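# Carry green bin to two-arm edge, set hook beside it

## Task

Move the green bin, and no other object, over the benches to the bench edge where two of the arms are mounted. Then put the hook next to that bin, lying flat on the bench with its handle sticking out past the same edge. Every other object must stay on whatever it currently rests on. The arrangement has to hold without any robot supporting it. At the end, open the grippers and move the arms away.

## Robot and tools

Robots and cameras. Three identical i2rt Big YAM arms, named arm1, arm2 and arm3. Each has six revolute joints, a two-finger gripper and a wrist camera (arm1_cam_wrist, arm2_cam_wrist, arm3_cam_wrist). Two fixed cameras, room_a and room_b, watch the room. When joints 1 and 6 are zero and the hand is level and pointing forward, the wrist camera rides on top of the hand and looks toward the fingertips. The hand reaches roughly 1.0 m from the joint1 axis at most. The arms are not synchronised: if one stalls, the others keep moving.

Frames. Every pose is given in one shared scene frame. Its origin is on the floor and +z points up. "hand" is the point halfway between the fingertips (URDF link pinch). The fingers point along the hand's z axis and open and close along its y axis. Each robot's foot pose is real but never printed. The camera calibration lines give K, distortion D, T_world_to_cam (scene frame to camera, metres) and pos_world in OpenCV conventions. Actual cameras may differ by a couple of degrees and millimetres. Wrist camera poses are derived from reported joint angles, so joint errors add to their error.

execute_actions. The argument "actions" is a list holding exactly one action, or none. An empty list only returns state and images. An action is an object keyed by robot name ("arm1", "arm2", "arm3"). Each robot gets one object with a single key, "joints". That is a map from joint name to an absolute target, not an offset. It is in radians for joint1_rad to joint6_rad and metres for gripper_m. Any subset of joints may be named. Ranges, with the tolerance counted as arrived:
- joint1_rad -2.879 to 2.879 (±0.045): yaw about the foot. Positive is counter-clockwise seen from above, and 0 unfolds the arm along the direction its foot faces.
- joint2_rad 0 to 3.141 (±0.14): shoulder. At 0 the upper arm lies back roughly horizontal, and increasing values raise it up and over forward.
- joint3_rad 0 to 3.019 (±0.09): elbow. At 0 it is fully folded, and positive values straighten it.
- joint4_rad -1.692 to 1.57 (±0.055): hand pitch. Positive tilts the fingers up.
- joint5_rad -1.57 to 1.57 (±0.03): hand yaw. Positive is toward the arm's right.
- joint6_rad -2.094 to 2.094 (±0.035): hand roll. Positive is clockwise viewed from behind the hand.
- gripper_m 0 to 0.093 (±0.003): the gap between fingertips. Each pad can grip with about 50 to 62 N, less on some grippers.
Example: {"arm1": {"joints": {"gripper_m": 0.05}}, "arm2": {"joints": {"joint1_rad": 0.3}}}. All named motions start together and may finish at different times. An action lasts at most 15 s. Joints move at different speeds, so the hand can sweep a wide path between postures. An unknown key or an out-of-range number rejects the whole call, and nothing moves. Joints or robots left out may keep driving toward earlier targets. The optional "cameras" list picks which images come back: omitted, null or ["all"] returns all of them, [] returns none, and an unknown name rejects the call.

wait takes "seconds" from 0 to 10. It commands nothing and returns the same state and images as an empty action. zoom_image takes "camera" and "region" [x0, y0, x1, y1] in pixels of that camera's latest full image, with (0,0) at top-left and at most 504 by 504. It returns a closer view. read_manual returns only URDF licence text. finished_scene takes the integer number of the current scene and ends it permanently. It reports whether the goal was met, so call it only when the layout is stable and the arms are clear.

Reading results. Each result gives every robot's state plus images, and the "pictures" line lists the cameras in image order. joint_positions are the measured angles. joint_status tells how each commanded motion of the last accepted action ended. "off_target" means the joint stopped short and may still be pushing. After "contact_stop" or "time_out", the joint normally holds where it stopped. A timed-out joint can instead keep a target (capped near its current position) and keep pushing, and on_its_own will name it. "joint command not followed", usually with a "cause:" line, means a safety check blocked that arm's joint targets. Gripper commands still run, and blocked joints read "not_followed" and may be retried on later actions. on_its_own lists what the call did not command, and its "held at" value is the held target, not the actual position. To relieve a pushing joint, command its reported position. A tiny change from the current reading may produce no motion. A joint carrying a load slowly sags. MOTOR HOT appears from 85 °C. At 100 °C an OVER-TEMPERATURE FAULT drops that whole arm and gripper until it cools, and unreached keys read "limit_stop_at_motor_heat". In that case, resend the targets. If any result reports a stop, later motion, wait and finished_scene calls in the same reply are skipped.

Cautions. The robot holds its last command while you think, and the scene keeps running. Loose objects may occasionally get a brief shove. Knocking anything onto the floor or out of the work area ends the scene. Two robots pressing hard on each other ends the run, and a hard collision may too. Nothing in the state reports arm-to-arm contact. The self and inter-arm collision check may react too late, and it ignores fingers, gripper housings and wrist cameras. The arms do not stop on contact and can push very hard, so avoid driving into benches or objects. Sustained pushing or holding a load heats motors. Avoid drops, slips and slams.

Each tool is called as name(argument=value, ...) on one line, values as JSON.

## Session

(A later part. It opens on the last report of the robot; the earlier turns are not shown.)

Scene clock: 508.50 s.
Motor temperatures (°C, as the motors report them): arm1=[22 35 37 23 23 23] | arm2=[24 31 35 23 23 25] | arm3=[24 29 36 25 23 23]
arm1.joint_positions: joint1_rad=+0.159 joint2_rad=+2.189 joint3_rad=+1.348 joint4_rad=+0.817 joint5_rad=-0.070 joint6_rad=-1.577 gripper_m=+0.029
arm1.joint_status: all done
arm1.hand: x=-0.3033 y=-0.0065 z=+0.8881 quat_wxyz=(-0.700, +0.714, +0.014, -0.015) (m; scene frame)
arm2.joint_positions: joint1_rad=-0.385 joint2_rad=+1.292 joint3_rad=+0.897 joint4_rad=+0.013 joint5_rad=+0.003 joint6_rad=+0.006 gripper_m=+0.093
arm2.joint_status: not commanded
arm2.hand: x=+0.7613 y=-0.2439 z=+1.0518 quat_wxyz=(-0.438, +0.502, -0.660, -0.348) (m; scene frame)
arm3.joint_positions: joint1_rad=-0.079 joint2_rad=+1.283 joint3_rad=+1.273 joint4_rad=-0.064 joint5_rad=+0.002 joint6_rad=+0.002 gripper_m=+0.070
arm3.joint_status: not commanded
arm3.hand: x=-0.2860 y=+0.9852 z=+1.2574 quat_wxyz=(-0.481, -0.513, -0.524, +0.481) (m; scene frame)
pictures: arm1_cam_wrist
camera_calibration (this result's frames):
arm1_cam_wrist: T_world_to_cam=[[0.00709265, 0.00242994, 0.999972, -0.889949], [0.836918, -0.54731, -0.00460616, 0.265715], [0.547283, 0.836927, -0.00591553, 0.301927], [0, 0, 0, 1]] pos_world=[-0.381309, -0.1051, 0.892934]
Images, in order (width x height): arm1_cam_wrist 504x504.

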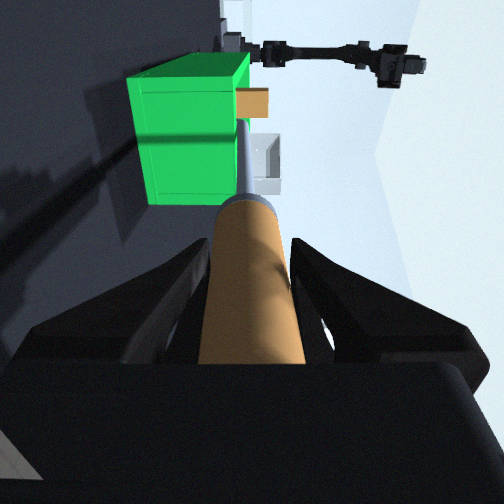

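Shaft rests on the wall; slightly higher next.

execute_actions(actions=[{"arm1":{"joints":{"joint2_rad":2.005,"joint3_rad":1.13,"joint4_rad":0.98}}}], cameras=["arm1_cam_wrist"])

execute_actions(actions=[{"arm1":{"joints":{"joint2_rad":1.90,"joint3_rad":0.91,"joint4_rad":1.09}}}], cameras=["arm1_cam_wrist","room_b","arm3_cam_wrist"])

Scene clock: 518.87 s.
Motor temperatures (°C, as the motors report them): arm1=[22 35 35 23 23 23] | arm2=[24 31 35 23 23 25] | arm3=[25 29 36 25 23 23]
arm1.joint_positions: joint1_rad=+0.159 joint2_rad=+2.051 joint3_rad=+1.114 joint4_rad=+0.930 joint5_rad=-0.070 joint6_rad=-1.577 gripper_m=+0.029
arm1.joint_status: all done
arm1.hand: x=-0.3052 y=-0.0746 z=+0.9045 quat_wxyz=(-0.706, +0.708, +0.014, -0.014) (m; scene frame)
arm2.joint_positions: joint1_rad=-0.385 joint2_rad=+1.292 joint3_rad=+0.897 joint4_rad=+0.013 joint5_rad=+0.003 joint6_rad=+0.006 gripper_m=+0.093
arm2.joint_status: not commanded
arm2.hand: x=+0.7613 y=-0.2439 z=+1.0518 quat_wxyz=(-0.438, +0.502, -0.660, -0.348) (m; scene frame)
arm3.joint_positions: joint1_rad=-0.079 joint2_rad=+1.283 joint3_rad=+1.273 joint4_rad=-0.064 joint5_rad=+0.002 joint6_rad=+0.002 gripper_m=+0.070
arm3.joint_status: not commanded
arm3.hand: x=-0.2860 y=+0.9852 z=+1.2574 quat_wxyz=(-0.481, -0.513, -0.524, +0.481) (m; scene frame)
pictures: arm1_cam_wrist
camera_calibration (this result's frames):
arm1_cam_wrist: T_world_to_cam=[[0.00657346, -0.0151097, 0.999864, -0.907553], [0.836865, -0.547237, -0.0137715, 0.238388], [0.547371, 0.836841, 0.00904753, 0.346573], [0, 0, 0, 1]] pos_world=[-0.383237, -0.173285, 0.907578]
Images, in order (width x height): arm1_cam_wrist 504x504.

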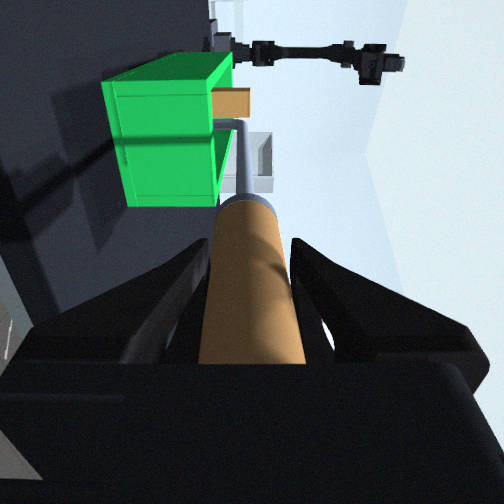

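Scene clock: 519.80 s.
Motor temperatures (°C, as the motors report them): arm1=[22 35 35 23 23 23] | arm2=[24 31 35 23 23 25] | arm3=[25 29 36 25 23 23]
arm1.joint_positions: joint1_rad=+0.159 joint2_rad=+1.942 joint3_rad=+0.892 joint4_rad=+1.040 joint5_rad=-0.070 joint6_rad=-1.577 gripper_m=+0.029
arm1.joint_status: all done
arm1.hand: x=-0.3073 y=-0.1454 z=+0.9037 quat_wxyz=(-0.705, +0.709, +0.014, -0.014) (m; scene frame)
arm2.joint_positions: joint1_rad=-0.385 joint2_rad=+1.292 joint3_rad=+0.897 joint4_rad=+0.013 joint5_rad=+0.003 joint6_rad=+0.006 gripper_m=+0.093
arm2.joint_status: not commanded
arm2.hand: x=+0.7613 y=-0.2439 z=+1.0518 quat_wxyz=(-0.438, +0.502, -0.660, -0.348) (m; scene frame)
arm3.joint_positions: joint1_rad=-0.079 joint2_rad=+1.283 joint3_rad=+1.273 joint4_rad=-0.064 joint5_rad=+0.002 joint6_rad=+0.002 gripper_m=+0.070
arm3.joint_status: not commanded
arm3.hand: x=-0.2860 y=+0.9852 z=+1.2574 quat_wxyz=(-0.481, -0.513, -0.524, +0.481) (m; scene frame)
pictures: arm1_cam_wrist, arm3_cam_wrist, room_b
camera_calibration (this result's frames):
arm1_cam_wrist: T_world_to_cam=[[0.00666388, -0.0120595, 0.999905, -0.907378], [0.836873, -0.547261, -0.0121777, 0.199962], [0.547356, 0.836875, 0.0064454, 0.409306], [0, 0, 0, 1]] pos_world=[-0.385332, -0.244049, 0.907089]
arm3_cam_wrist: T_world_to_cam=[[-0.999927, -0.00384237, 0.0114781, -0.298418], [-0.0112716, 0.641195, -0.767295, 0.335062], [-0.00441149, -0.767368, -0.641192, 1.68557], [0, 0, 0, 1]] pos_world=[-0.287183, 1.07746, 1.34129]
Images, in order (width x height): arm1_cam_wrist 504x504, arm3_cam_wrist 504x504, room_b 504x504.

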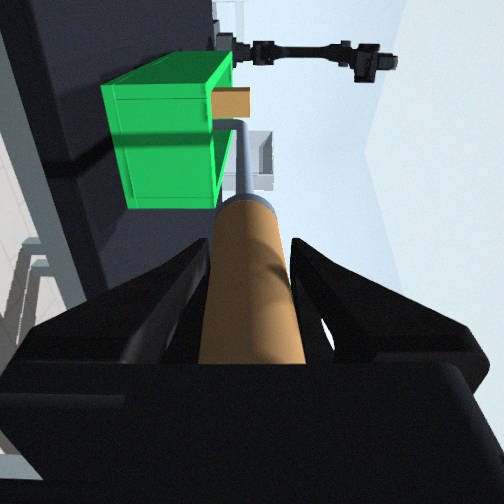

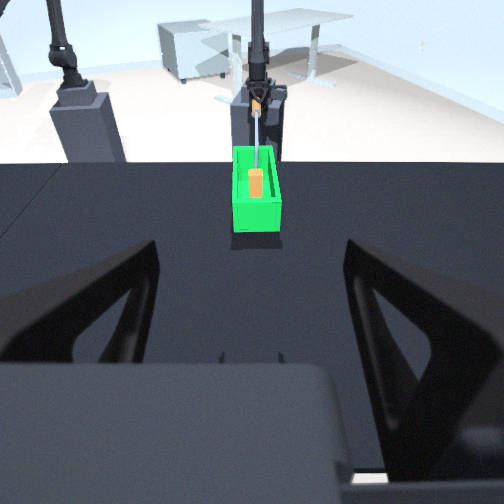

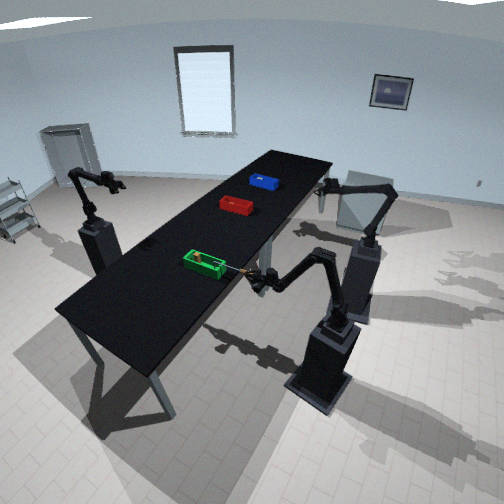

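execute_actions(actions=[{"arm1":{"joints":{"joint2_rad":1.808,"joint3_rad":0.72,"joint4_rad":1.185}}}], cameras=["arm1_cam_wrist","room_b"])

zoom_image(camera="room_b", region=[170, 230, 290, 320])

Scene clock: 527.43 s.
Motor temperatures (°C, as the motors report them): arm1=[22 34 34 23 23 23] | arm2=[24 31 35 23 23 25] | arm3=[25 29 37 25 23 23]
arm1.joint_positions: joint1_rad=+0.159 joint2_rad=+1.846 joint3_rad=+0.702 joint4_rad=+1.134 joint5_rad=-0.070 joint6_rad=-1.577 gripper_m=+0.029
arm1.joint_status: all done
arm1.hand: x=-0.3092 y=-0.2096 z=+0.9049 quat_wxyz=(-0.705, +0.709, +0.014, -0.014) (m; scene frame)
arm2.joint_positions: joint1_rad=-0.385 joint2_rad=+1.292 joint3_rad=+0.897 joint4_rad=+0.013 joint5_rad=+0.003 joint6_rad=+0.006 gripper_m=+0.093
arm2.joint_status: not commanded
arm2.hand: x=+0.7613 y=-0.2439 z=+1.0518 quat_wxyz=(-0.438, +0.502, -0.660, -0.348) (m; scene frame)
arm3.joint_positions: joint1_rad=-0.079 joint2_rad=+1.283 joint3_rad=+1.273 joint4_rad=-0.064 joint5_rad=+0.002 joint6_rad=+0.002 gripper_m=+0.070
arm3.joint_status: not commanded
arm3.hand: x=-0.2860 y=+0.9852 z=+1.2574 quat_wxyz=(-0.481, -0.513, -0.524, +0.481) (m; scene frame)
pictures: arm1_cam_wrist, room_b
camera_calibration (this result's frames):
arm1_cam_wrist: T_world_to_cam=[[0.00665258, -0.0124408, 0.9999, -0.909425], [0.836872, -0.547258, -0.0123769, 0.166622], [0.547358, 0.836871, 0.00677067, 0.463739], [0, 0, 0, 1]] pos_world=[-0.387222, -0.308218, 0.908257]
Images, in order (width x height): arm1_cam_wrist 504x504, room_b 504x504.

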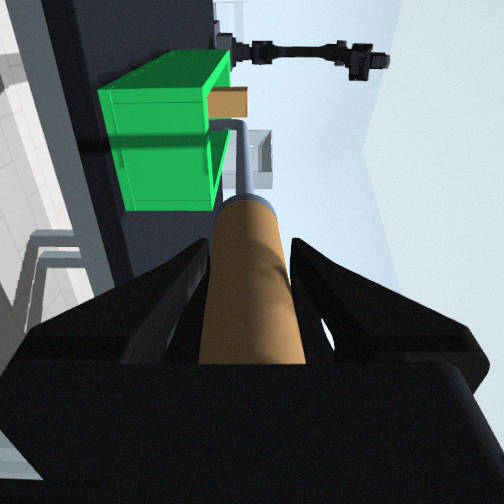

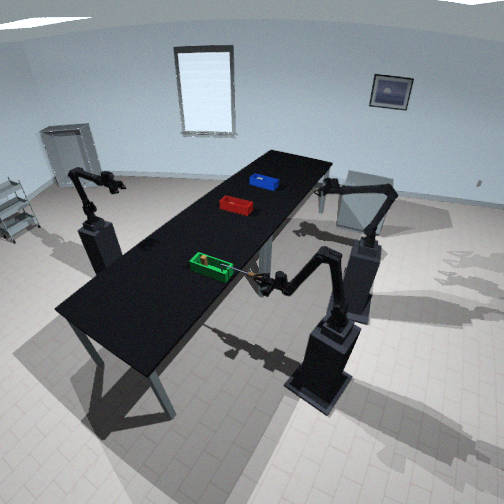

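Region (170, 230, 290, 320) of room_b's 504x504 image, scaled by 4.200, with more detail than that image has; it fills the top 378 rows of this view, and the rest is white.

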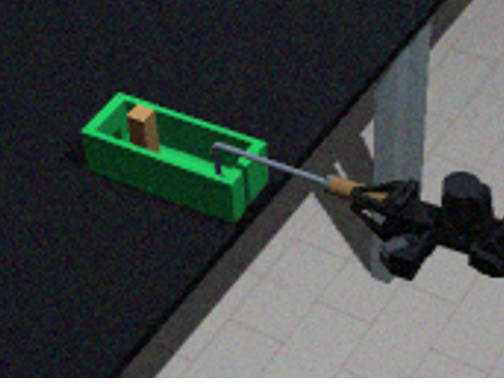

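execute_actions(actions=[{"arm1":{"joints":{"joint2_rad":1.56,"joint3_rad":0.91,"joint4_rad":0.80}}}], cameras=["room_b"])

execute_actions(actions=[{"arm1":{"joints":{"joint1_rad":0.40,"joint5_rad":0.173,"joint2_rad":1.8,"joint3_rad":1.31,"joint4_rad":0.66}}}], cameras=["arm1_cam_wrist","room_b","arm3_cam_wrist"])

Scene clock: 545.60 s.
Motor temperatures (°C, as the motors report them): arm1=[22 32 33 23 23 23] | arm2=[24 30 35 23 23 25] | arm3=[25 29 37 25 23 23]
arm1.joint_positions: joint1_rad=+0.159 joint2_rad=+1.597 joint3_rad=+0.855 joint4_rad=+0.770 joint5_rad=-0.070 joint6_rad=-1.577 gripper_m=+0.029
arm1.joint_status: all done
arm1.hand: x=-0.3075 y=-0.1771 z=+1.0351 quat_wxyz=(-0.718, +0.695, +0.015, -0.014) (m; scene frame)
arm2.joint_positions: joint1_rad=-0.385 joint2_rad=+1.292 joint3_rad=+0.897 joint4_rad=+0.013 joint5_rad=+0.003 joint6_rad=+0.006 gripper_m=+0.093
arm2.joint_status: not commanded
arm2.hand: x=+0.7613 y=-0.2439 z=+1.0518 quat_wxyz=(-0.438, +0.502, -0.660, -0.348) (m; scene frame)
arm3.joint_positions: joint1_rad=-0.079 joint2_rad=+1.283 joint3_rad=+1.273 joint4_rad=-0.064 joint5_rad=+0.002 joint6_rad=+0.002 gripper_m=+0.070
arm3.joint_status: not commanded
arm3.hand: x=-0.2860 y=+0.9852 z=+1.2574 quat_wxyz=(-0.481, -0.513, -0.524, +0.481) (m; scene frame)
pictures: room_b
Images, in order (width x height): room_b 504x504.

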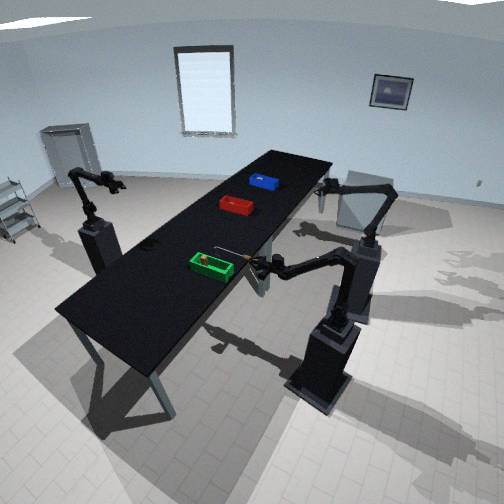

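Scene clock: 546.90 s.
Motor temperatures (°C, as the motors report them): arm1=[22 32 34 23 23 23] | arm2=[24 30 35 23 23 25] | arm3=[25 29 37 25 23 23]
arm1.joint_positions: joint1_rad=+0.408 joint2_rad=+1.849 joint3_rad=+1.221 joint4_rad=+0.623 joint5_rad=+0.173 joint6_rad=-1.581 gripper_m=+0.029
arm1.joint_status: all done
arm1.hand: x=-0.4471 y=-0.0715 z=+1.0306 quat_wxyz=(-0.707, +0.707, +0.018, -0.014) (m; scene frame)
arm2.joint_positions: joint1_rad=-0.385 joint2_rad=+1.292 joint3_rad=+0.897 joint4_rad=+0.013 joint5_rad=+0.003 joint6_rad=+0.006 gripper_m=+0.093
arm2.joint_status: not commanded
arm2.hand: x=+0.7613 y=-0.2439 z=+1.0518 quat_wxyz=(-0.438, +0.502, -0.660, -0.348) (m; scene frame)
arm3.joint_positions: joint1_rad=-0.079 joint2_rad=+1.283 joint3_rad=+1.273 joint4_rad=-0.064 joint5_rad=+0.002 joint6_rad=+0.002 gripper_m=+0.070
arm3.joint_status: not commanded
arm3.hand: x=-0.2860 y=+0.9852 z=+1.2574 quat_wxyz=(-0.481, -0.513, -0.524, +0.481) (m; scene frame)
pictures: arm1_cam_wrist, arm3_cam_wrist, room_b
camera_calibration (this result's frames):
arm1_cam_wrist: T_world_to_cam=[[0.0009562, -0.0180898, 0.999836, -1.03529], [0.840254, -0.542089, -0.0106115, 0.359187], [0.542192, 0.840126, 0.0146817, 0.41261], [0, 0, 0, 1]] pos_world=[-0.524532, -0.170661, 1.03288]
arm3_cam_wrist: T_world_to_cam=[[-0.999927, -0.00384237, 0.0114781, -0.298418], [-0.0112716, 0.641195, -0.767295, 0.335062], [-0.00441149, -0.767368, -0.641192, 1.68557], [0, 0, 0, 1]] pos_world=[-0.287183, 1.07746, 1.34129]
Images, in order (width x height): arm1_cam_wrist 504x504, arm3_cam_wrist 504x504, room_b 504x504.

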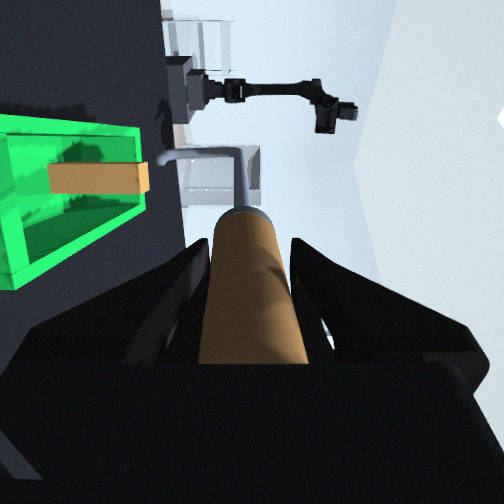

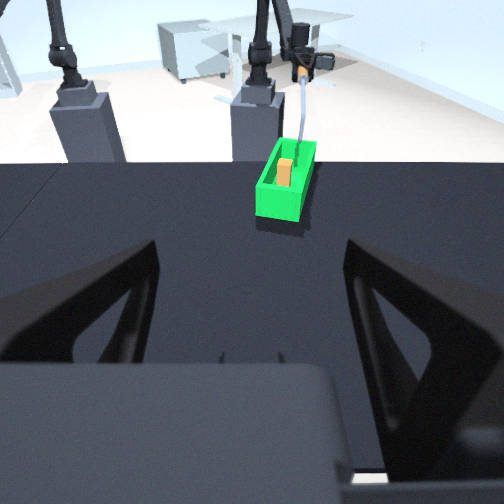

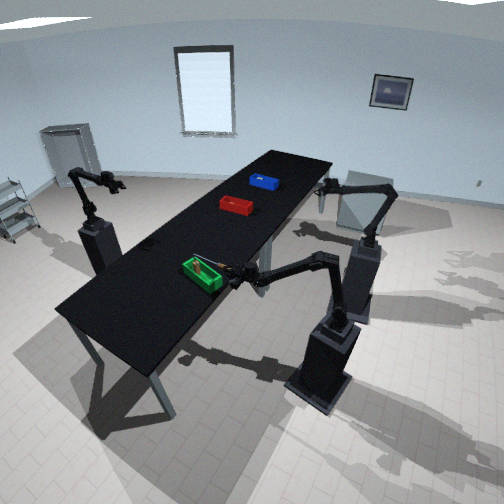

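zoom_image(camera="room_b", region=[160, 235, 280, 325])

zoom_image(camera="arm3_cam_wrist", region=[210, 50, 390, 240])

Region (160, 235, 280, 325) of room_b's 504x504 image, scaled by 4.200, with more detail than that image has; it fills the top 378 rows of this view, and the rest is white.

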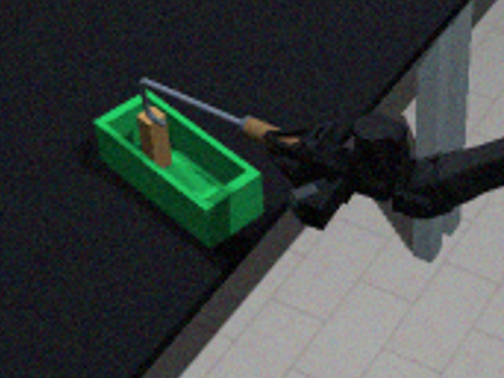

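Region (210, 50, 390, 240) of arm3_cam_wrist's 504x504 image, scaled by 2.653, with more detail than that image has; it fills the left 477 columns of this view, and the rest is white.

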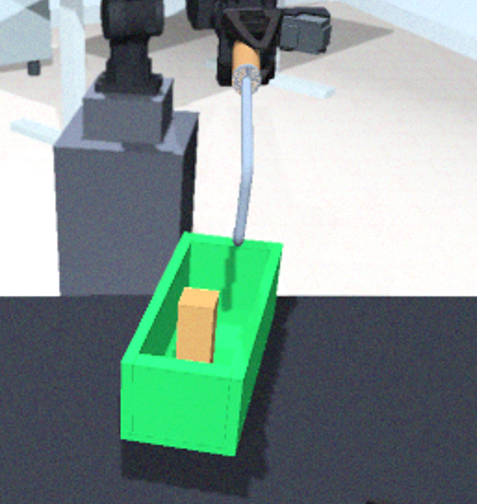

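execute_actions(actions=[{"arm1":{"joints":{"joint3_rad":1.36,"joint4_rad":0.72}}}], cameras=[])

execute_actions(actions=[{"arm1":{"joints":{"joint1_rad":-0.065,"joint5_rad":-0.255}}}], cameras=[])

execute_actions(actions=[{"arm1":{"joints":{"joint2_rad":2.07,"joint4_rad":0.94}}}], cameras=["arm1_cam_wrist","room_b","arm3_cam_wrist"])

Scene clock: 567.07 s.
Motor temperatures (°C, as the motors report them): arm1=[22 33 41 23 23 23] | arm2=[24 30 35 23 23 25] | arm3=[25 29 38 25 23 23]
arm1.joint_positions: joint1_rad=+0.408 joint2_rad=+1.849 joint3_rad=+1.265 joint4_rad=+0.671 joint5_rad=+0.173 joint6_rad=-1.581 gripper_m=+0.029
arm1.joint_status: joint3_rad time_out (moved +0.044 of +0.139); the others done
arm1.on_its_own: joint3_rad reads +1.265 and still pushes toward +1.360 since a time_out
arm1.hand: x=-0.4488 y=-0.0631 z=+1.0669 quat_wxyz=(-0.738, +0.674, +0.012, -0.020) (m; scene frame)
arm2.joint_positions: joint1_rad=-0.385 joint2_rad=+1.292 joint3_rad=+0.897 joint4_rad=+0.013 joint5_rad=+0.003 joint6_rad=+0.006 gripper_m=+0.093
arm2.joint_status: not commanded
arm2.hand: x=+0.7613 y=-0.2439 z=+1.0518 quat_wxyz=(-0.438, +0.502, -0.660, -0.348) (m; scene frame)
arm3.joint_positions: joint1_rad=-0.079 joint2_rad=+1.283 joint3_rad=+1.273 joint4_rad=-0.064 joint5_rad=+0.002 joint6_rad=+0.002 gripper_m=+0.070
arm3.joint_status: not commanded
arm3.hand: x=-0.2860 y=+0.9852 z=+1.2574 quat_wxyz=(-0.481, -0.513, -0.524, +0.481) (m; scene frame)
pictures: none
No camera images: the call's "cameras" was empty. Leave "cameras" out to get every camera's image.

not run: a stop came earlier in this reply.

not run: a stop came earlier in this reply.

execute_actions(actions=[{"arm1":{"joints":{"joint1_rad":-0.065,"joint5_rad":-0.255,"joint3_rad":1.345}}}], cameras=[])

execute_actions(actions=[{"arm1":{"joints":{"joint2_rad":2.07,"joint4_rad":0.93}}}], cameras=["arm1_cam_wrist","room_b","arm3_cam_wrist"])

Scene clock: 573.67 s.
Motor temperatures (°C, as the motors report them): arm1=[22 33 42 23 23 23] | arm2=[24 30 35 23 23 25] | arm3=[25 28 38 25 23 23]
arm1.joint_positions: joint1_rad=-0.065 joint2_rad=+1.849 joint3_rad=+1.265 joint4_rad=+0.671 joint5_rad=-0.254 joint6_rad=-1.557 gripper_m=+0.029
arm1.joint_status: all done
arm1.hand: x=-0.1676 y=-0.0678 z=+1.0649 quat_wxyz=(-0.738, +0.675, +0.001, +0.001) (m; scene frame)
arm2.joint_positions: joint1_rad=-0.385 joint2_rad=+1.292 joint3_rad=+0.897 joint4_rad=+0.013 joint5_rad=+0.003 joint6_rad=+0.006 gripper_m=+0.093
arm2.joint_status: not commanded
arm2.hand: x=+0.7613 y=-0.2439 z=+1.0518 quat_wxyz=(-0.438, +0.502, -0.660, -0.348) (m; scene frame)
arm3.joint_positions: joint1_rad=-0.079 joint2_rad=+1.283 joint3_rad=+1.273 joint4_rad=-0.064 joint5_rad=+0.002 joint6_rad=+0.002 gripper_m=+0.070
arm3.joint_status: not commanded
arm3.hand: x=-0.2860 y=+0.9852 z=+1.2574 quat_wxyz=(-0.481, -0.513, -0.524, +0.481) (m; scene frame)
pictures: none
No camera images: the call's "cameras" was empty. Leave "cameras" out to get every camera's image.

Scene clock: 575.10 s.
Motor temperatures (°C, as the motors report them): arm1=[22 33 42 23 23 23] | arm2=[24 30 35 23 23 25] | arm3=[25 28 38 25 23 23]
arm1.joint_positions: joint1_rad=-0.065 joint2_rad=+2.129 joint3_rad=+1.278 joint4_rad=+0.883 joint5_rad=-0.254 joint6_rad=-1.557 gripper_m=+0.029
arm1.joint_status: all done
arm1.hand: x=-0.1630 y=-0.0452 z=+0.9142 quat_wxyz=(-0.719, +0.695, -0.004, -0.004) (m; scene frame)
arm2.joint_positions: joint1_rad=-0.385 joint2_rad=+1.292 joint3_rad=+0.897 joint4_rad=+0.013 joint5_rad=+0.003 joint6_rad=+0.006 gripper_m=+0.093
arm2.joint_status: not commanded
arm2.hand: x=+0.7613 y=-0.2439 z=+1.0518 quat_wxyz=(-0.438, +0.502, -0.660, -0.348) (m; scene frame)
arm3.joint_positions: joint1_rad=-0.079 joint2_rad=+1.283 joint3_rad=+1.273 joint4_rad=-0.064 joint5_rad=+0.002 joint6_rad=+0.002 gripper_m=+0.070
arm3.joint_status: not commanded
arm3.hand: x=-0.2860 y=+0.9852 z=+1.2574 quat_wxyz=(-0.481, -0.513, -0.524, +0.481) (m; scene frame)
pictures: arm1_cam_wrist, arm3_cam_wrist, room_b
camera_calibration (this result's frames):
arm1_cam_wrist: T_world_to_cam=[[0.0170932, -0.0529571, 0.99845, -0.916427], [0.81444, -0.578529, -0.0446278, 0.158692], [0.579996, 0.813941, 0.0332414, 0.22618], [0, 0, 0, 1]] pos_world=[-0.244764, -0.140821, 0.914571]
arm3_cam_wrist: T_world_to_cam=[[-0.999927, -0.00384237, 0.0114781, -0.298418], [-0.0112716, 0.641195, -0.767295, 0.335062], [-0.00441149, -0.767368, -0.641192, 1.68557], [0, 0, 0, 1]] pos_world=[-0.287183, 1.07746, 1.34129]
Images, in order (width x height): arm1_cam_wrist 504x504, arm3_cam_wrist 504x504, room_b 504x504.

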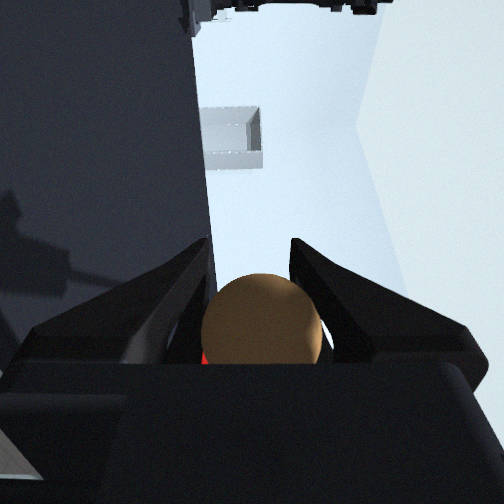

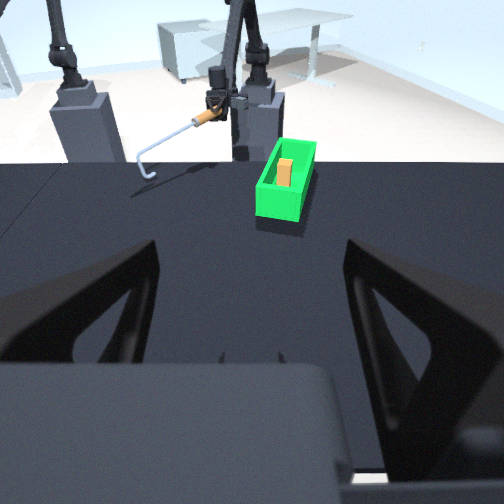

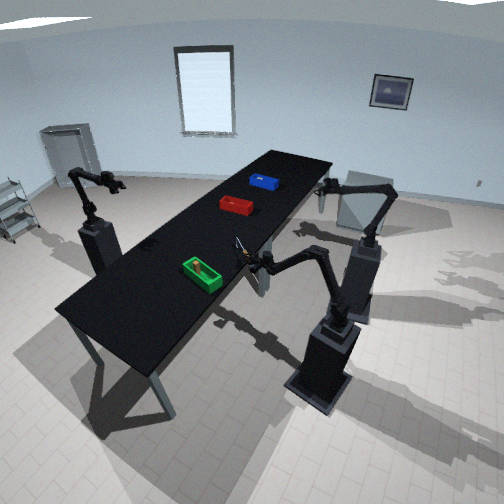

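execute_actions(actions=[{"arm1":{"joints":{"joint2_rad":1.93,"joint4_rad":0.68}}}], cameras=[])

execute_actions(actions=[{"arm1":{"joints":{"joint3_rad":1.60,"joint4_rad":0.42,"joint6_rad":-1.2}}}], cameras=["arm1_cam_wrist","room_b","arm3_cam_wrist"])

Scene clock: 596.27 s.
Motor temperatures (°C, as the motors report them): arm1=[22 34 41 23 23 23] | arm2=[24 30 35 23 23 25] | arm3=[25 28 38 25 23 23]
arm1.joint_positions: joint1_rad=-0.065 joint2_rad=+1.965 joint3_rad=+1.278 joint4_rad=+0.655 joint5_rad=-0.254 joint6_rad=-1.553 gripper_m=+0.029
arm1.joint_status: all done
arm1.hand: x=-0.1642 y=-0.0518 z=+0.9827 quat_wxyz=(-0.697, +0.716, -0.011, -0.012) (m; scene frame)
arm2.joint_positions: joint1_rad=-0.385 joint2_rad=+1.292 joint3_rad=+0.897 joint4_rad=+0.013 joint5_rad=+0.003 joint6_rad=+0.006 gripper_m=+0.093
arm2.joint_status: not commanded
arm2.hand: x=+0.7613 y=-0.2439 z=+1.0518 quat_wxyz=(-0.438, +0.502, -0.660, -0.348) (m; scene frame)
arm3.joint_positions: joint1_rad=-0.079 joint2_rad=+1.283 joint3_rad=+1.273 joint4_rad=-0.064 joint5_rad=+0.002 joint6_rad=+0.002 gripper_m=+0.070
arm3.joint_status: not commanded
arm3.hand: x=-0.2860 y=+0.9852 z=+1.2574 quat_wxyz=(-0.481, -0.513, -0.524, +0.481) (m; scene frame)
pictures: none
No camera images: the call's "cameras" was empty. Leave "cameras" out to get every camera's image.

Scene clock: 597.67 s.
Motor temperatures (°C, as the motors report them): arm1=[22 34 41 23 23 23] | arm2=[24 30 35 23 23 25] | arm3=[25 28 38 25 23 23]
arm1.joint_positions: joint1_rad=-0.065 joint2_rad=+1.977 joint3_rad=+1.514 joint4_rad=+0.395 joint5_rad=-0.254 joint6_rad=-1.176 gripper_m=+0.029
arm1.joint_status: all done
arm1.hand: x=-0.1513 y=-0.0038 z=+1.0430 quat_wxyz=(-0.670, +0.713, -0.151, -0.143) (m; scene frame)
arm2.joint_positions: joint1_rad=-0.385 joint2_rad=+1.292 joint3_rad=+0.897 joint4_rad=+0.013 joint5_rad=+0.003 joint6_rad=+0.006 gripper_m=+0.093
arm2.joint_status: not commanded
arm2.hand: x=+0.7613 y=-0.2439 z=+1.0518 quat_wxyz=(-0.438, +0.502, -0.660, -0.348) (m; scene frame)
arm3.joint_positions: joint1_rad=-0.079 joint2_rad=+1.283 joint3_rad=+1.273 joint4_rad=-0.064 joint5_rad=+0.002 joint6_rad=+0.002 gripper_m=+0.070
arm3.joint_status: not commanded
arm3.hand: x=-0.2860 y=+0.9852 z=+1.2574 quat_wxyz=(-0.481, -0.513, -0.524, +0.481) (m; scene frame)
pictures: arm1_cam_wrist, arm3_cam_wrist, room_b
camera_calibration (this result's frames):
arm1_cam_wrist: T_world_to_cam=[[0.410921, 0.038612, 0.910853, -0.891743], [0.738971, -0.599226, -0.307977, 0.442134], [0.533915, 0.799648, -0.274767, 0.495676], [0, 0, 0, 1]] pos_world=[-0.224938, -0.0969965, 1.08461]
arm3_cam_wrist: T_world_to_cam=[[-0.999927, -0.00384237, 0.0114781, -0.298418], [-0.0112716, 0.641195, -0.767295, 0.335062], [-0.00441149, -0.767368, -0.641192, 1.68557], [0, 0, 0, 1]] pos_world=[-0.287183, 1.07746, 1.34129]
Images, in order (width x height): arm1_cam_wrist 504x504, arm3_cam_wrist 504x504, room_b 504x504.

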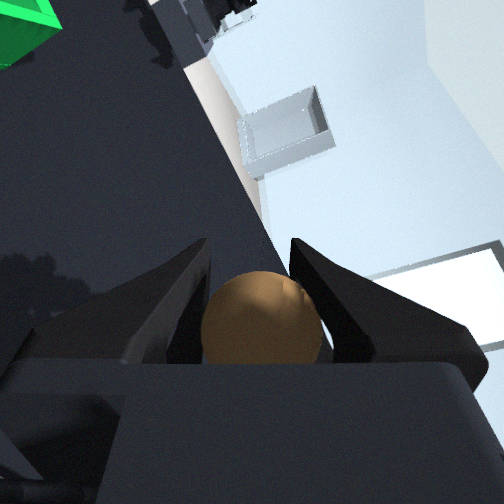

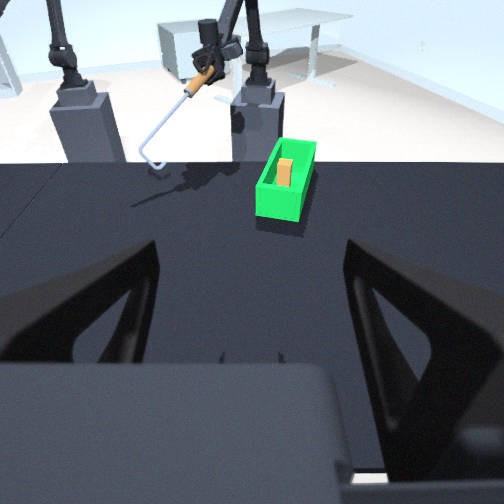

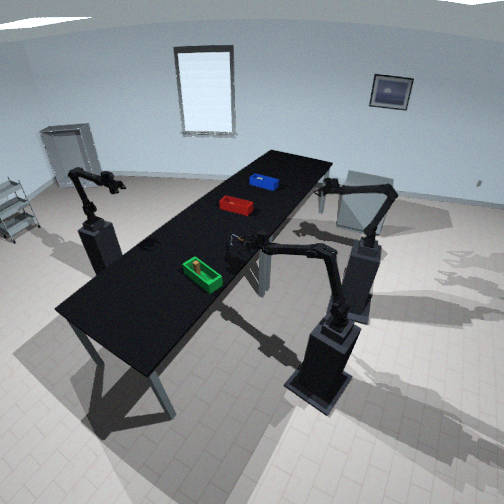

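execute_actions(actions=[{"arm1":{"joints":{"joint4_rad":0.50,"joint6_rad":0.0}}}], cameras=["arm1_cam_wrist","room_b","arm3_cam_wrist"])

zoom_image(camera="room_b", region=[180, 220, 300, 310])

Scene clock: 604.37 s.
Motor temperatures (°C, as the motors report them): arm1=[22 34 43 23 23 23] | arm2=[24 30 35 23 23 25] | arm3=[25 28 39 25 23 23]
arm1.joint_positions: joint1_rad=-0.065 joint2_rad=+1.977 joint3_rad=+1.514 joint4_rad=+0.451 joint5_rad=-0.254 joint6_rad=-0.022 gripper_m=+0.029
arm1.joint_status: all done
arm1.hand: x=-0.1511 y=-0.0033 z=+1.0563 quat_wxyz=(-0.501, +0.506, -0.499, -0.495) (m; scene frame)
arm2.joint_positions: joint1_rad=-0.385 joint2_rad=+1.292 joint3_rad=+0.897 joint4_rad=+0.013 joint5_rad=+0.003 joint6_rad=+0.006 gripper_m=+0.093
arm2.joint_status: not commanded
arm2.hand: x=+0.7613 y=-0.2439 z=+1.0518 quat_wxyz=(-0.438, +0.502, -0.660, -0.348) (m; scene frame)
arm3.joint_positions: joint1_rad=-0.079 joint2_rad=+1.283 joint3_rad=+1.273 joint4_rad=-0.064 joint5_rad=+0.002 joint6_rad=+0.002 gripper_m=+0.070
arm3.joint_status: not commanded
arm3.hand: x=-0.2860 y=+0.9852 z=+1.2574 quat_wxyz=(-0.481, -0.513, -0.524, +0.481) (m; scene frame)
pictures: arm1_cam_wrist, arm3_cam_wrist, room_b
camera_calibration (this result's frames):
arm1_cam_wrist: T_world_to_cam=[[0.999817, -0.0175028, 0.00770169, 0.138883], [-0.00404259, -0.587123, -0.809488, 0.863866], [0.0186901, 0.809309, -0.587086, 0.750911], [0, 0, 0, 1]] pos_world=[-0.1494, -0.0980919, 1.13907]
arm3_cam_wrist: T_world_to_cam=[[-0.999927, -0.00384237, 0.0114781, -0.298418], [-0.0112716, 0.641195, -0.767295, 0.335062], [-0.00441149, -0.767368, -0.641192, 1.68557], [0, 0, 0, 1]] pos_world=[-0.287183, 1.07746, 1.34129]
Images, in order (width x height): arm1_cam_wrist 504x504, arm3_cam_wrist 504x504, room_b 504x504.

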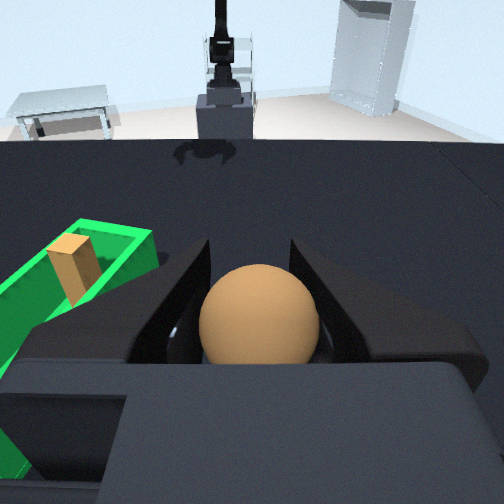

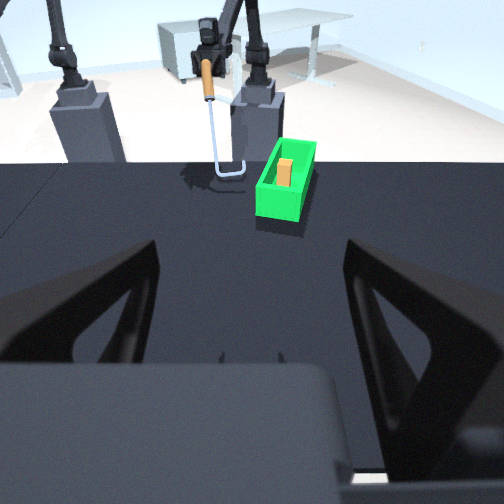

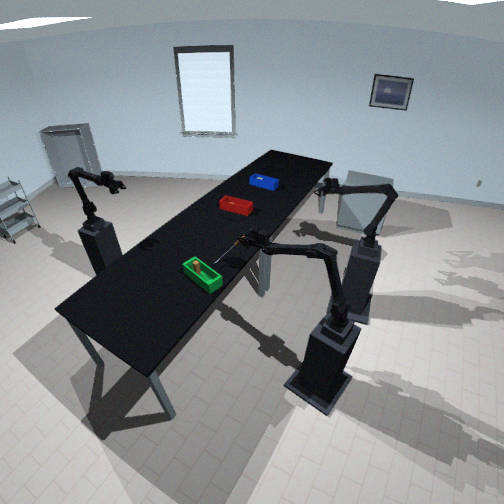

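Region (180, 220, 300, 310) of room_b's 504x504 image, scaled by 4.200, with more detail than that image has; it fills the top 378 rows of this view, and the rest is white.

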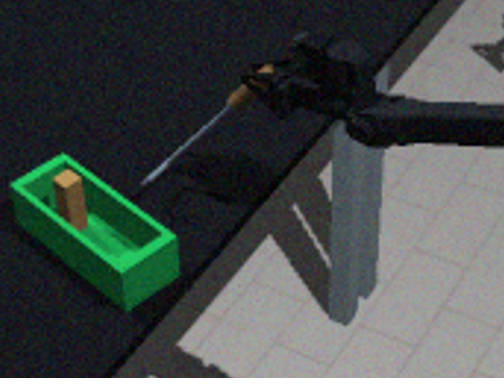

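execute_actions(actions=[{"arm1":{"joints":{"joint3_rad":1.29,"joint4_rad":0.73}}}], cameras=["arm1_cam_wrist"])

execute_actions(actions=[{"arm1":{"joints":{"joint2_rad":2.09,"joint4_rad":0.89}}}], cameras=["arm1_cam_wrist","room_b"])

Scene clock: 612.70 s.
Motor temperatures (°C, as the motors report them): arm1=[22 34 44 24 23 23] | arm2=[24 30 35 23 23 25] | arm3=[25 28 39 25 23 23]
arm1.joint_positions: joint1_rad=-0.065 joint2_rad=+1.964 joint3_rad=+1.273 joint4_rad=+0.704 joint5_rad=-0.255 joint6_rad=-0.012 gripper_m=+0.029
arm1.joint_status: all done
arm1.hand: x=-0.1646 y=-0.0530 z=+0.9925 quat_wxyz=(-0.506, +0.499, -0.493, -0.502) (m; scene frame)
arm2.joint_positions: joint1_rad=-0.385 joint2_rad=+1.292 joint3_rad=+0.897 joint4_rad=+0.013 joint5_rad=+0.003 joint6_rad=+0.006 gripper_m=+0.093
arm2.joint_status: not commanded
arm2.hand: x=+0.7613 y=-0.2439 z=+1.0518 quat_wxyz=(-0.438, +0.502, -0.660, -0.348) (m; scene frame)
arm3.joint_positions: joint1_rad=-0.079 joint2_rad=+1.283 joint3_rad=+1.273 joint4_rad=-0.064 joint5_rad=+0.002 joint6_rad=+0.002 gripper_m=+0.070
arm3.joint_status: not commanded
arm3.hand: x=-0.2860 y=+0.9852 z=+1.2574 quat_wxyz=(-0.481, -0.513, -0.524, +0.481) (m; scene frame)
pictures: arm1_cam_wrist
camera_calibration (this result's frames):
arm1_cam_wrist: T_world_to_cam=[[0.999848, -0.0170114, 0.00376929, 0.155876], [-0.00654027, -0.566927, -0.823742, 0.797806], [0.0161499, 0.823592, -0.566952, 0.734273], [0, 0, 0, 1]] pos_world=[-0.162493, -0.149791, 1.0729]
Images, in order (width x height): arm1_cam_wrist 504x504.

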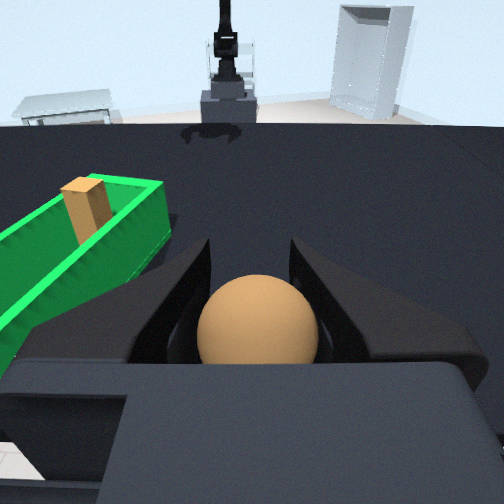

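Scene clock: 613.73 s.
Motor temperatures (°C, as the motors report them): arm1=[22 34 43 23 23 23] | arm2=[24 30 36 23 23 25] | arm3=[25 28 39 25 23 23]
arm1.joint_positions: joint1_rad=-0.065 joint2_rad=+2.123 joint3_rad=+1.273 joint4_rad=+0.865 joint5_rad=-0.255 joint6_rad=-0.009 gripper_m=+0.029
arm1.joint_status: all done
arm1.hand: x=-0.1634 y=-0.0465 z=+0.9120 quat_wxyz=(-0.506, +0.498, -0.493, -0.503) (m; scene frame)
arm2.joint_positions: joint1_rad=-0.385 joint2_rad=+1.292 joint3_rad=+0.897 joint4_rad=+0.013 joint5_rad=+0.003 joint6_rad=+0.006 gripper_m=+0.093
arm2.joint_status: not commanded
arm2.hand: x=+0.7613 y=-0.2439 z=+1.0518 quat_wxyz=(-0.438, +0.502, -0.660, -0.348) (m; scene frame)
arm3.joint_positions: joint1_rad=-0.079 joint2_rad=+1.283 joint3_rad=+1.273 joint4_rad=-0.064 joint5_rad=+0.002 joint6_rad=+0.002 gripper_m=+0.070
arm3.joint_status: not commanded
arm3.hand: x=-0.2860 y=+0.9852 z=+1.2574 quat_wxyz=(-0.481, -0.513, -0.524, +0.481) (m; scene frame)
pictures: arm1_cam_wrist, room_b
camera_calibration (this result's frames):
arm1_cam_wrist: T_world_to_cam=[[0.999855, -0.0169757, 0.00116535, 0.157537], [-0.00863832, -0.565409, -0.824765, 0.735858], [0.0146598, 0.824636, -0.565474, 0.681724], [0, 0, 0, 1]] pos_world=[-0.161151, -0.143439, 0.992224]
Images, in order (width x height): arm1_cam_wrist 504x504, room_b 504x504.

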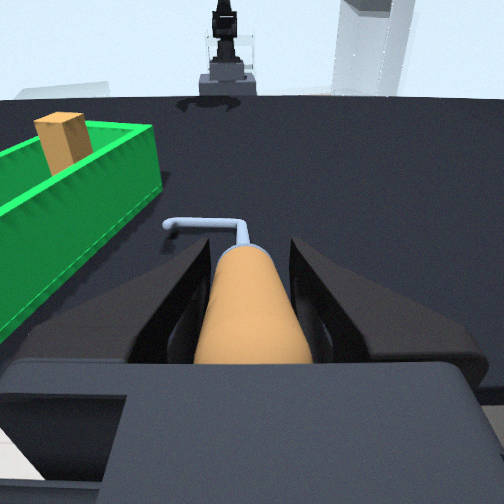

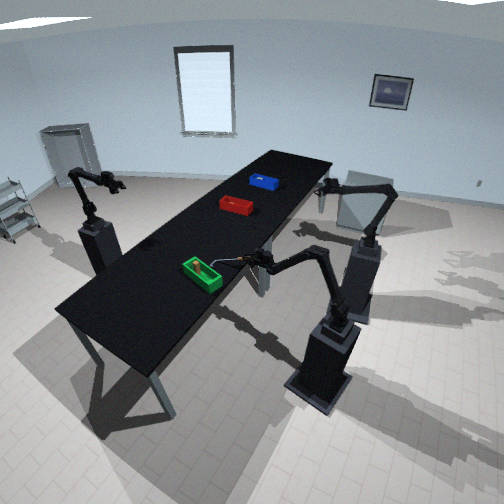

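execute_actions(actions=[{"arm1":{"joints":{"joint1_rad":-0.105,"joint5_rad":-0.285,"joint2_rad":2.265,"joint3_rad":1.34,"joint4_rad":1.04}}}], cameras=["arm1_cam_wrist"])

Scene clock: 621.90 s.
Motor temperatures (°C, as the motors report them): arm1=[22 34 41 23 23 23] | arm2=[24 30 36 23 23 25] | arm3=[25 28 39 25 23 23]
arm1.joint_positions: joint1_rad=-0.096 joint2_rad=+2.296 joint3_rad=+1.294 joint4_rad=+1.018 joint5_rad=-0.287 joint6_rad=-0.007 gripper_m=+0.029
arm1.joint_status: all done
arm1.hand: x=-0.1461 y=-0.0522 z=+0.8286 quat_wxyz=(-0.505, +0.497, -0.493, -0.504) (m; scene frame)
arm2.joint_positions: joint1_rad=-0.385 joint2_rad=+1.292 joint3_rad=+0.897 joint4_rad=+0.013 joint5_rad=+0.003 joint6_rad=+0.006 gripper_m=+0.093
arm2.joint_status: not commanded
arm2.hand: x=+0.7613 y=-0.2439 z=+1.0518 quat_wxyz=(-0.438, +0.502, -0.660, -0.348) (m; scene frame)
arm3.joint_positions: joint1_rad=-0.079 joint2_rad=+1.283 joint3_rad=+1.273 joint4_rad=-0.064 joint5_rad=+0.002 joint6_rad=+0.002 gripper_m=+0.070
arm3.joint_status: not commanded
arm3.hand: x=-0.2860 y=+0.9852 z=+1.2574 quat_wxyz=(-0.481, -0.513, -0.524, +0.481) (m; scene frame)
pictures: arm1_cam_wrist
camera_calibration (this result's frames):
arm1_cam_wrist: T_world_to_cam=[[0.999869, -0.0161827, -0.000270451, 0.141445], [-0.00937592, -0.565522, -0.82468, 0.6638], [0.0131926, 0.824574, -0.5656, 0.638851], [0, 0, 0, 1]] pos_world=[-0.143631, -0.149098, 0.908795]
Images, in order (width x height): arm1_cam_wrist 504x504.

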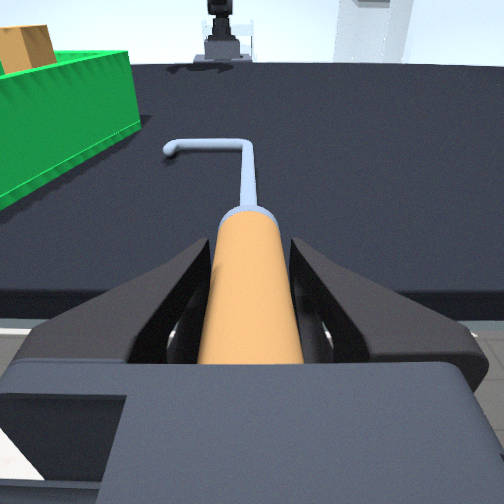

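execute_actions(actions=[{"arm1":{"joints":{"joint3_rad":1.405}}}], cameras=[])

execute_actions(actions=[{"arm1":{"joints":{"joint2_rad":2.34}}}], cameras=["arm1_cam_wrist"])

Scene clock: 630.43 s.
Motor temperatures (°C, as the motors report them): arm1=[22 34 39 23 23 23] | arm2=[24 30 36 23 23 25] | arm3=[25 28 39 25 23 23]
arm1.joint_positions: joint1_rad=-0.096 joint2_rad=+2.296 joint3_rad=+1.341 joint4_rad=+1.018 joint5_rad=-0.287 joint6_rad=-0.007 gripper_m=+0.029
arm1.joint_status: all done
arm1.hand: x=-0.1419 y=-0.0384 z=+0.8498 quat_wxyz=(-0.520, +0.489, -0.479, -0.511) (m; scene frame)
arm2.joint_positions: joint1_rad=-0.385 joint2_rad=+1.292 joint3_rad=+0.897 joint4_rad=+0.013 joint5_rad=+0.003 joint6_rad=+0.006 gripper_m=+0.093
arm2.joint_status: not commanded
arm2.hand: x=+0.7613 y=-0.2439 z=+1.0518 quat_wxyz=(-0.438, +0.502, -0.660, -0.348) (m; scene frame)
arm3.joint_positions: joint1_rad=-0.079 joint2_rad=+1.283 joint3_rad=+1.273 joint4_rad=-0.064 joint5_rad=+0.002 joint6_rad=+0.002 gripper_m=+0.070
arm3.joint_status: not commanded
arm3.hand: x=-0.2860 y=+0.9852 z=+1.2574 quat_wxyz=(-0.481, -0.513, -0.524, +0.481) (m; scene frame)
pictures: none
No camera images: the call's "cameras" was empty. Leave "cameras" out to get every camera's image.

Scene clock: 631.30 s.
Motor temperatures (°C, as the motors report them): arm1=[22 34 39 23 23 23] | arm2=[24 30 36 23 23 25] | arm3=[25 28 39 25 23 23]
arm1.joint_positions: joint1_rad=-0.096 joint2_rad=+2.351 joint3_rad=+1.353 joint4_rad=+1.022 joint5_rad=-0.287 joint6_rad=-0.007 gripper_m=+0.029
arm1.joint_status: all done
arm1.hand: x=-0.1423 y=-0.0387 z=+0.8146 quat_wxyz=(-0.508, +0.496, -0.491, -0.505) (m; scene frame)
arm2.joint_positions: joint1_rad=-0.385 joint2_rad=+1.292 joint3_rad=+0.897 joint4_rad=+0.013 joint5_rad=+0.003 joint6_rad=+0.006 gripper_m=+0.093
arm2.joint_status: not commanded
arm2.hand: x=+0.7613 y=-0.2439 z=+1.0518 quat_wxyz=(-0.438, +0.502, -0.660, -0.348) (m; scene frame)
arm3.joint_positions: joint1_rad=-0.079 joint2_rad=+1.283 joint3_rad=+1.273 joint4_rad=-0.064 joint5_rad=+0.002 joint6_rad=+0.002 gripper_m=+0.070
arm3.joint_status: not commanded
arm3.hand: x=-0.2860 y=+0.9852 z=+1.2574 quat_wxyz=(-0.481, -0.513, -0.524, +0.481) (m; scene frame)
pictures: arm1_cam_wrist
camera_calibration (this result's frames):
arm1_cam_wrist: T_world_to_cam=[[0.999866, -0.016249, 0.00205753, 0.135927], [-0.00737039, -0.558557, -0.829433, 0.664343], [0.0146267, 0.829307, -0.558602, 0.614521], [0, 0, 0, 1]] pos_world=[-0.140001, -0.136345, 0.894021]
Images, in order (width x height): arm1_cam_wrist 504x504.

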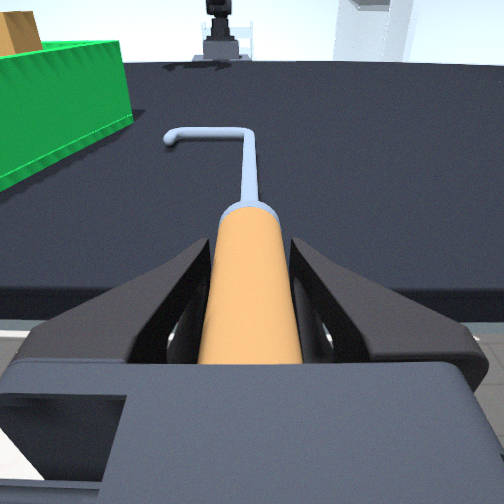

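execute_actions(actions=[{"arm1":{"joints":{"gripper_m":0.093}}}], cameras=[])

execute_actions(actions=[{"arm1":{"joints":{"joint2_rad":1.75}}}], cameras=[])

execute_actions(actions=[{"arm1":{"joints":{"joint1_rad":0.2,"joint4_rad":-0.2,"joint5_rad":0,"gripper_m":0.0}}}], cameras=["arm1_cam_wrist","room_b","room_a"])

Scene clock: 640.27 s.
Motor temperatures (°C, as the motors report them): arm1=[22 34 39 23 23 23] | arm2=[24 30 36 23 23 25] | arm3=[25 28 39 25 23 23]
arm1.joint_positions: joint1_rad=-0.096 joint2_rad=+2.351 joint3_rad=+1.356 joint4_rad=+1.022 joint5_rad=-0.287 joint6_rad=-0.007 gripper_m=+0.093
arm1.joint_status: all done
arm1.hand: x=-0.1420 y=-0.0377 z=+0.8162 quat_wxyz=(-0.509, +0.495, -0.490, -0.506) (m; scene frame)
arm2.joint_positions: joint1_rad=-0.385 joint2_rad=+1.292 joint3_rad=+0.897 joint4_rad=+0.013 joint5_rad=+0.003 joint6_rad=+0.006 gripper_m=+0.093
arm2.joint_status: not commanded
arm2.hand: x=+0.7613 y=-0.2439 z=+1.0518 quat_wxyz=(-0.438, +0.502, -0.660, -0.348) (m; scene frame)
arm3.joint_positions: joint1_rad=-0.079 joint2_rad=+1.283 joint3_rad=+1.273 joint4_rad=-0.064 joint5_rad=+0.002 joint6_rad=+0.002 gripper_m=+0.070
arm3.joint_status: not commanded
arm3.hand: x=-0.2860 y=+0.9852 z=+1.2574 quat_wxyz=(-0.481, -0.513, -0.524, +0.481) (m; scene frame)
pictures: none
No camera images: the call's "cameras" was empty. Leave "cameras" out to get every camera's image.

Scene clock: 641.90 s.
Motor temperatures (°C, as the motors report them): arm1=[22 34 39 23 23 23] | arm2=[24 30 36 23 23 25] | arm3=[25 28 39 25 23 23]
arm1.joint_positions: joint1_rad=-0.096 joint2_rad=+1.763 joint3_rad=+1.386 joint4_rad=+1.041 joint5_rad=-0.287 joint6_rad=-0.007 gripper_m=+0.093
arm1.joint_status: all done
arm1.hand: x=-0.1615 y=-0.1153 z=+1.2740 quat_wxyz=(-0.677, +0.361, -0.269, -0.583) (m; scene frame)
arm2.joint_positions: joint1_rad=-0.385 joint2_rad=+1.292 joint3_rad=+0.897 joint4_rad=+0.013 joint5_rad=+0.003 joint6_rad=+0.006 gripper_m=+0.093
arm2.joint_status: not commanded
arm2.hand: x=+0.7613 y=-0.2439 z=+1.0518 quat_wxyz=(-0.438, +0.502, -0.660, -0.348) (m; scene frame)
arm3.joint_positions: joint1_rad=-0.079 joint2_rad=+1.283 joint3_rad=+1.273 joint4_rad=-0.064 joint5_rad=+0.002 joint6_rad=+0.002 gripper_m=+0.070
arm3.joint_status: not commanded
arm3.hand: x=-0.2860 y=+0.9852 z=+1.2574 quat_wxyz=(-0.481, -0.513, -0.524, +0.481) (m; scene frame)
pictures: none
No camera images: the call's "cameras" was empty. Leave "cameras" out to get every camera's image.

Scene clock: 643.57 s.
Motor temperatures (°C, as the motors report them): arm1=[22 34 39 23 23 23] | arm2=[24 30 36 23 23 25] | arm3=[25 28 39 25 23 23]
arm1.joint_positions: joint1_rad=+0.202 joint2_rad=+1.763 joint3_rad=+1.386 joint4_rad=-0.194 joint5_rad=-0.002 joint6_rad=-0.007 gripper_m=+0.000
arm1.joint_status: all done
arm1.hand: x=-0.3241 y=-0.0809 z=+0.9950 quat_wxyz=(-0.337, +0.626, -0.614, -0.344) (m; scene frame)
arm2.joint_positions: joint1_rad=-0.385 joint2_rad=+1.292 joint3_rad=+0.897 joint4_rad=+0.013 joint5_rad=+0.003 joint6_rad=+0.006 gripper_m=+0.093
arm2.joint_status: not commanded
arm2.hand: x=+0.7613 y=-0.2439 z=+1.0518 quat_wxyz=(-0.438, +0.502, -0.660, -0.348) (m; scene frame)
arm3.joint_positions: joint1_rad=-0.079 joint2_rad=+1.283 joint3_rad=+1.273 joint4_rad=-0.064 joint5_rad=+0.002 joint6_rad=+0.002 gripper_m=+0.070
arm3.joint_status: not commanded
arm3.hand: x=-0.2860 y=+0.9852 z=+1.2574 quat_wxyz=(-0.481, -0.513, -0.524, +0.481) (m; scene frame)
pictures: arm1_cam_wrist, room_a, room_b
camera_calibration (this result's frames):
arm1_cam_wrist: T_world_to_cam=[[0.999991, 0.000326351, 0.00432654, 0.31585], [0.00192493, -0.92703, -0.374982, 0.310027], [0.00388846, 0.374987, -0.927022, 1.07923], [0, 0, 0, 1]] pos_world=[-0.32064, -0.117395, 1.11536]
Images, in order (width x height): arm1_cam_wrist 504x504, room_a 504x504, room_b 504x504.

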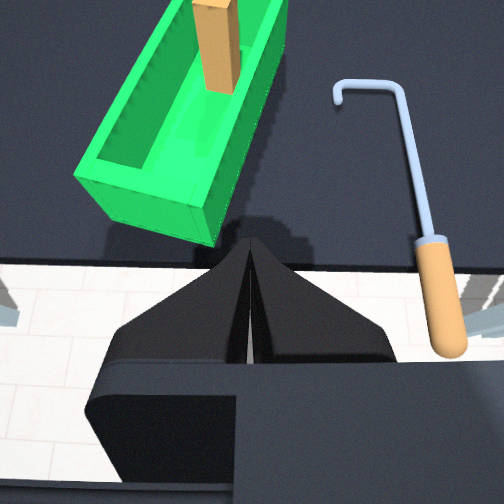

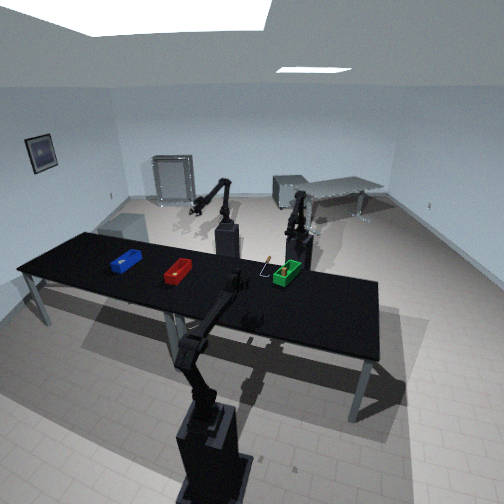

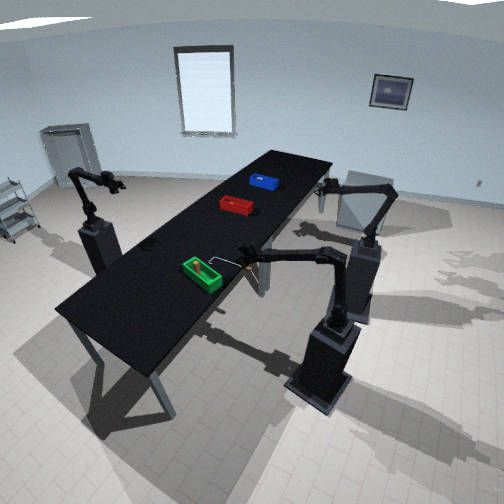

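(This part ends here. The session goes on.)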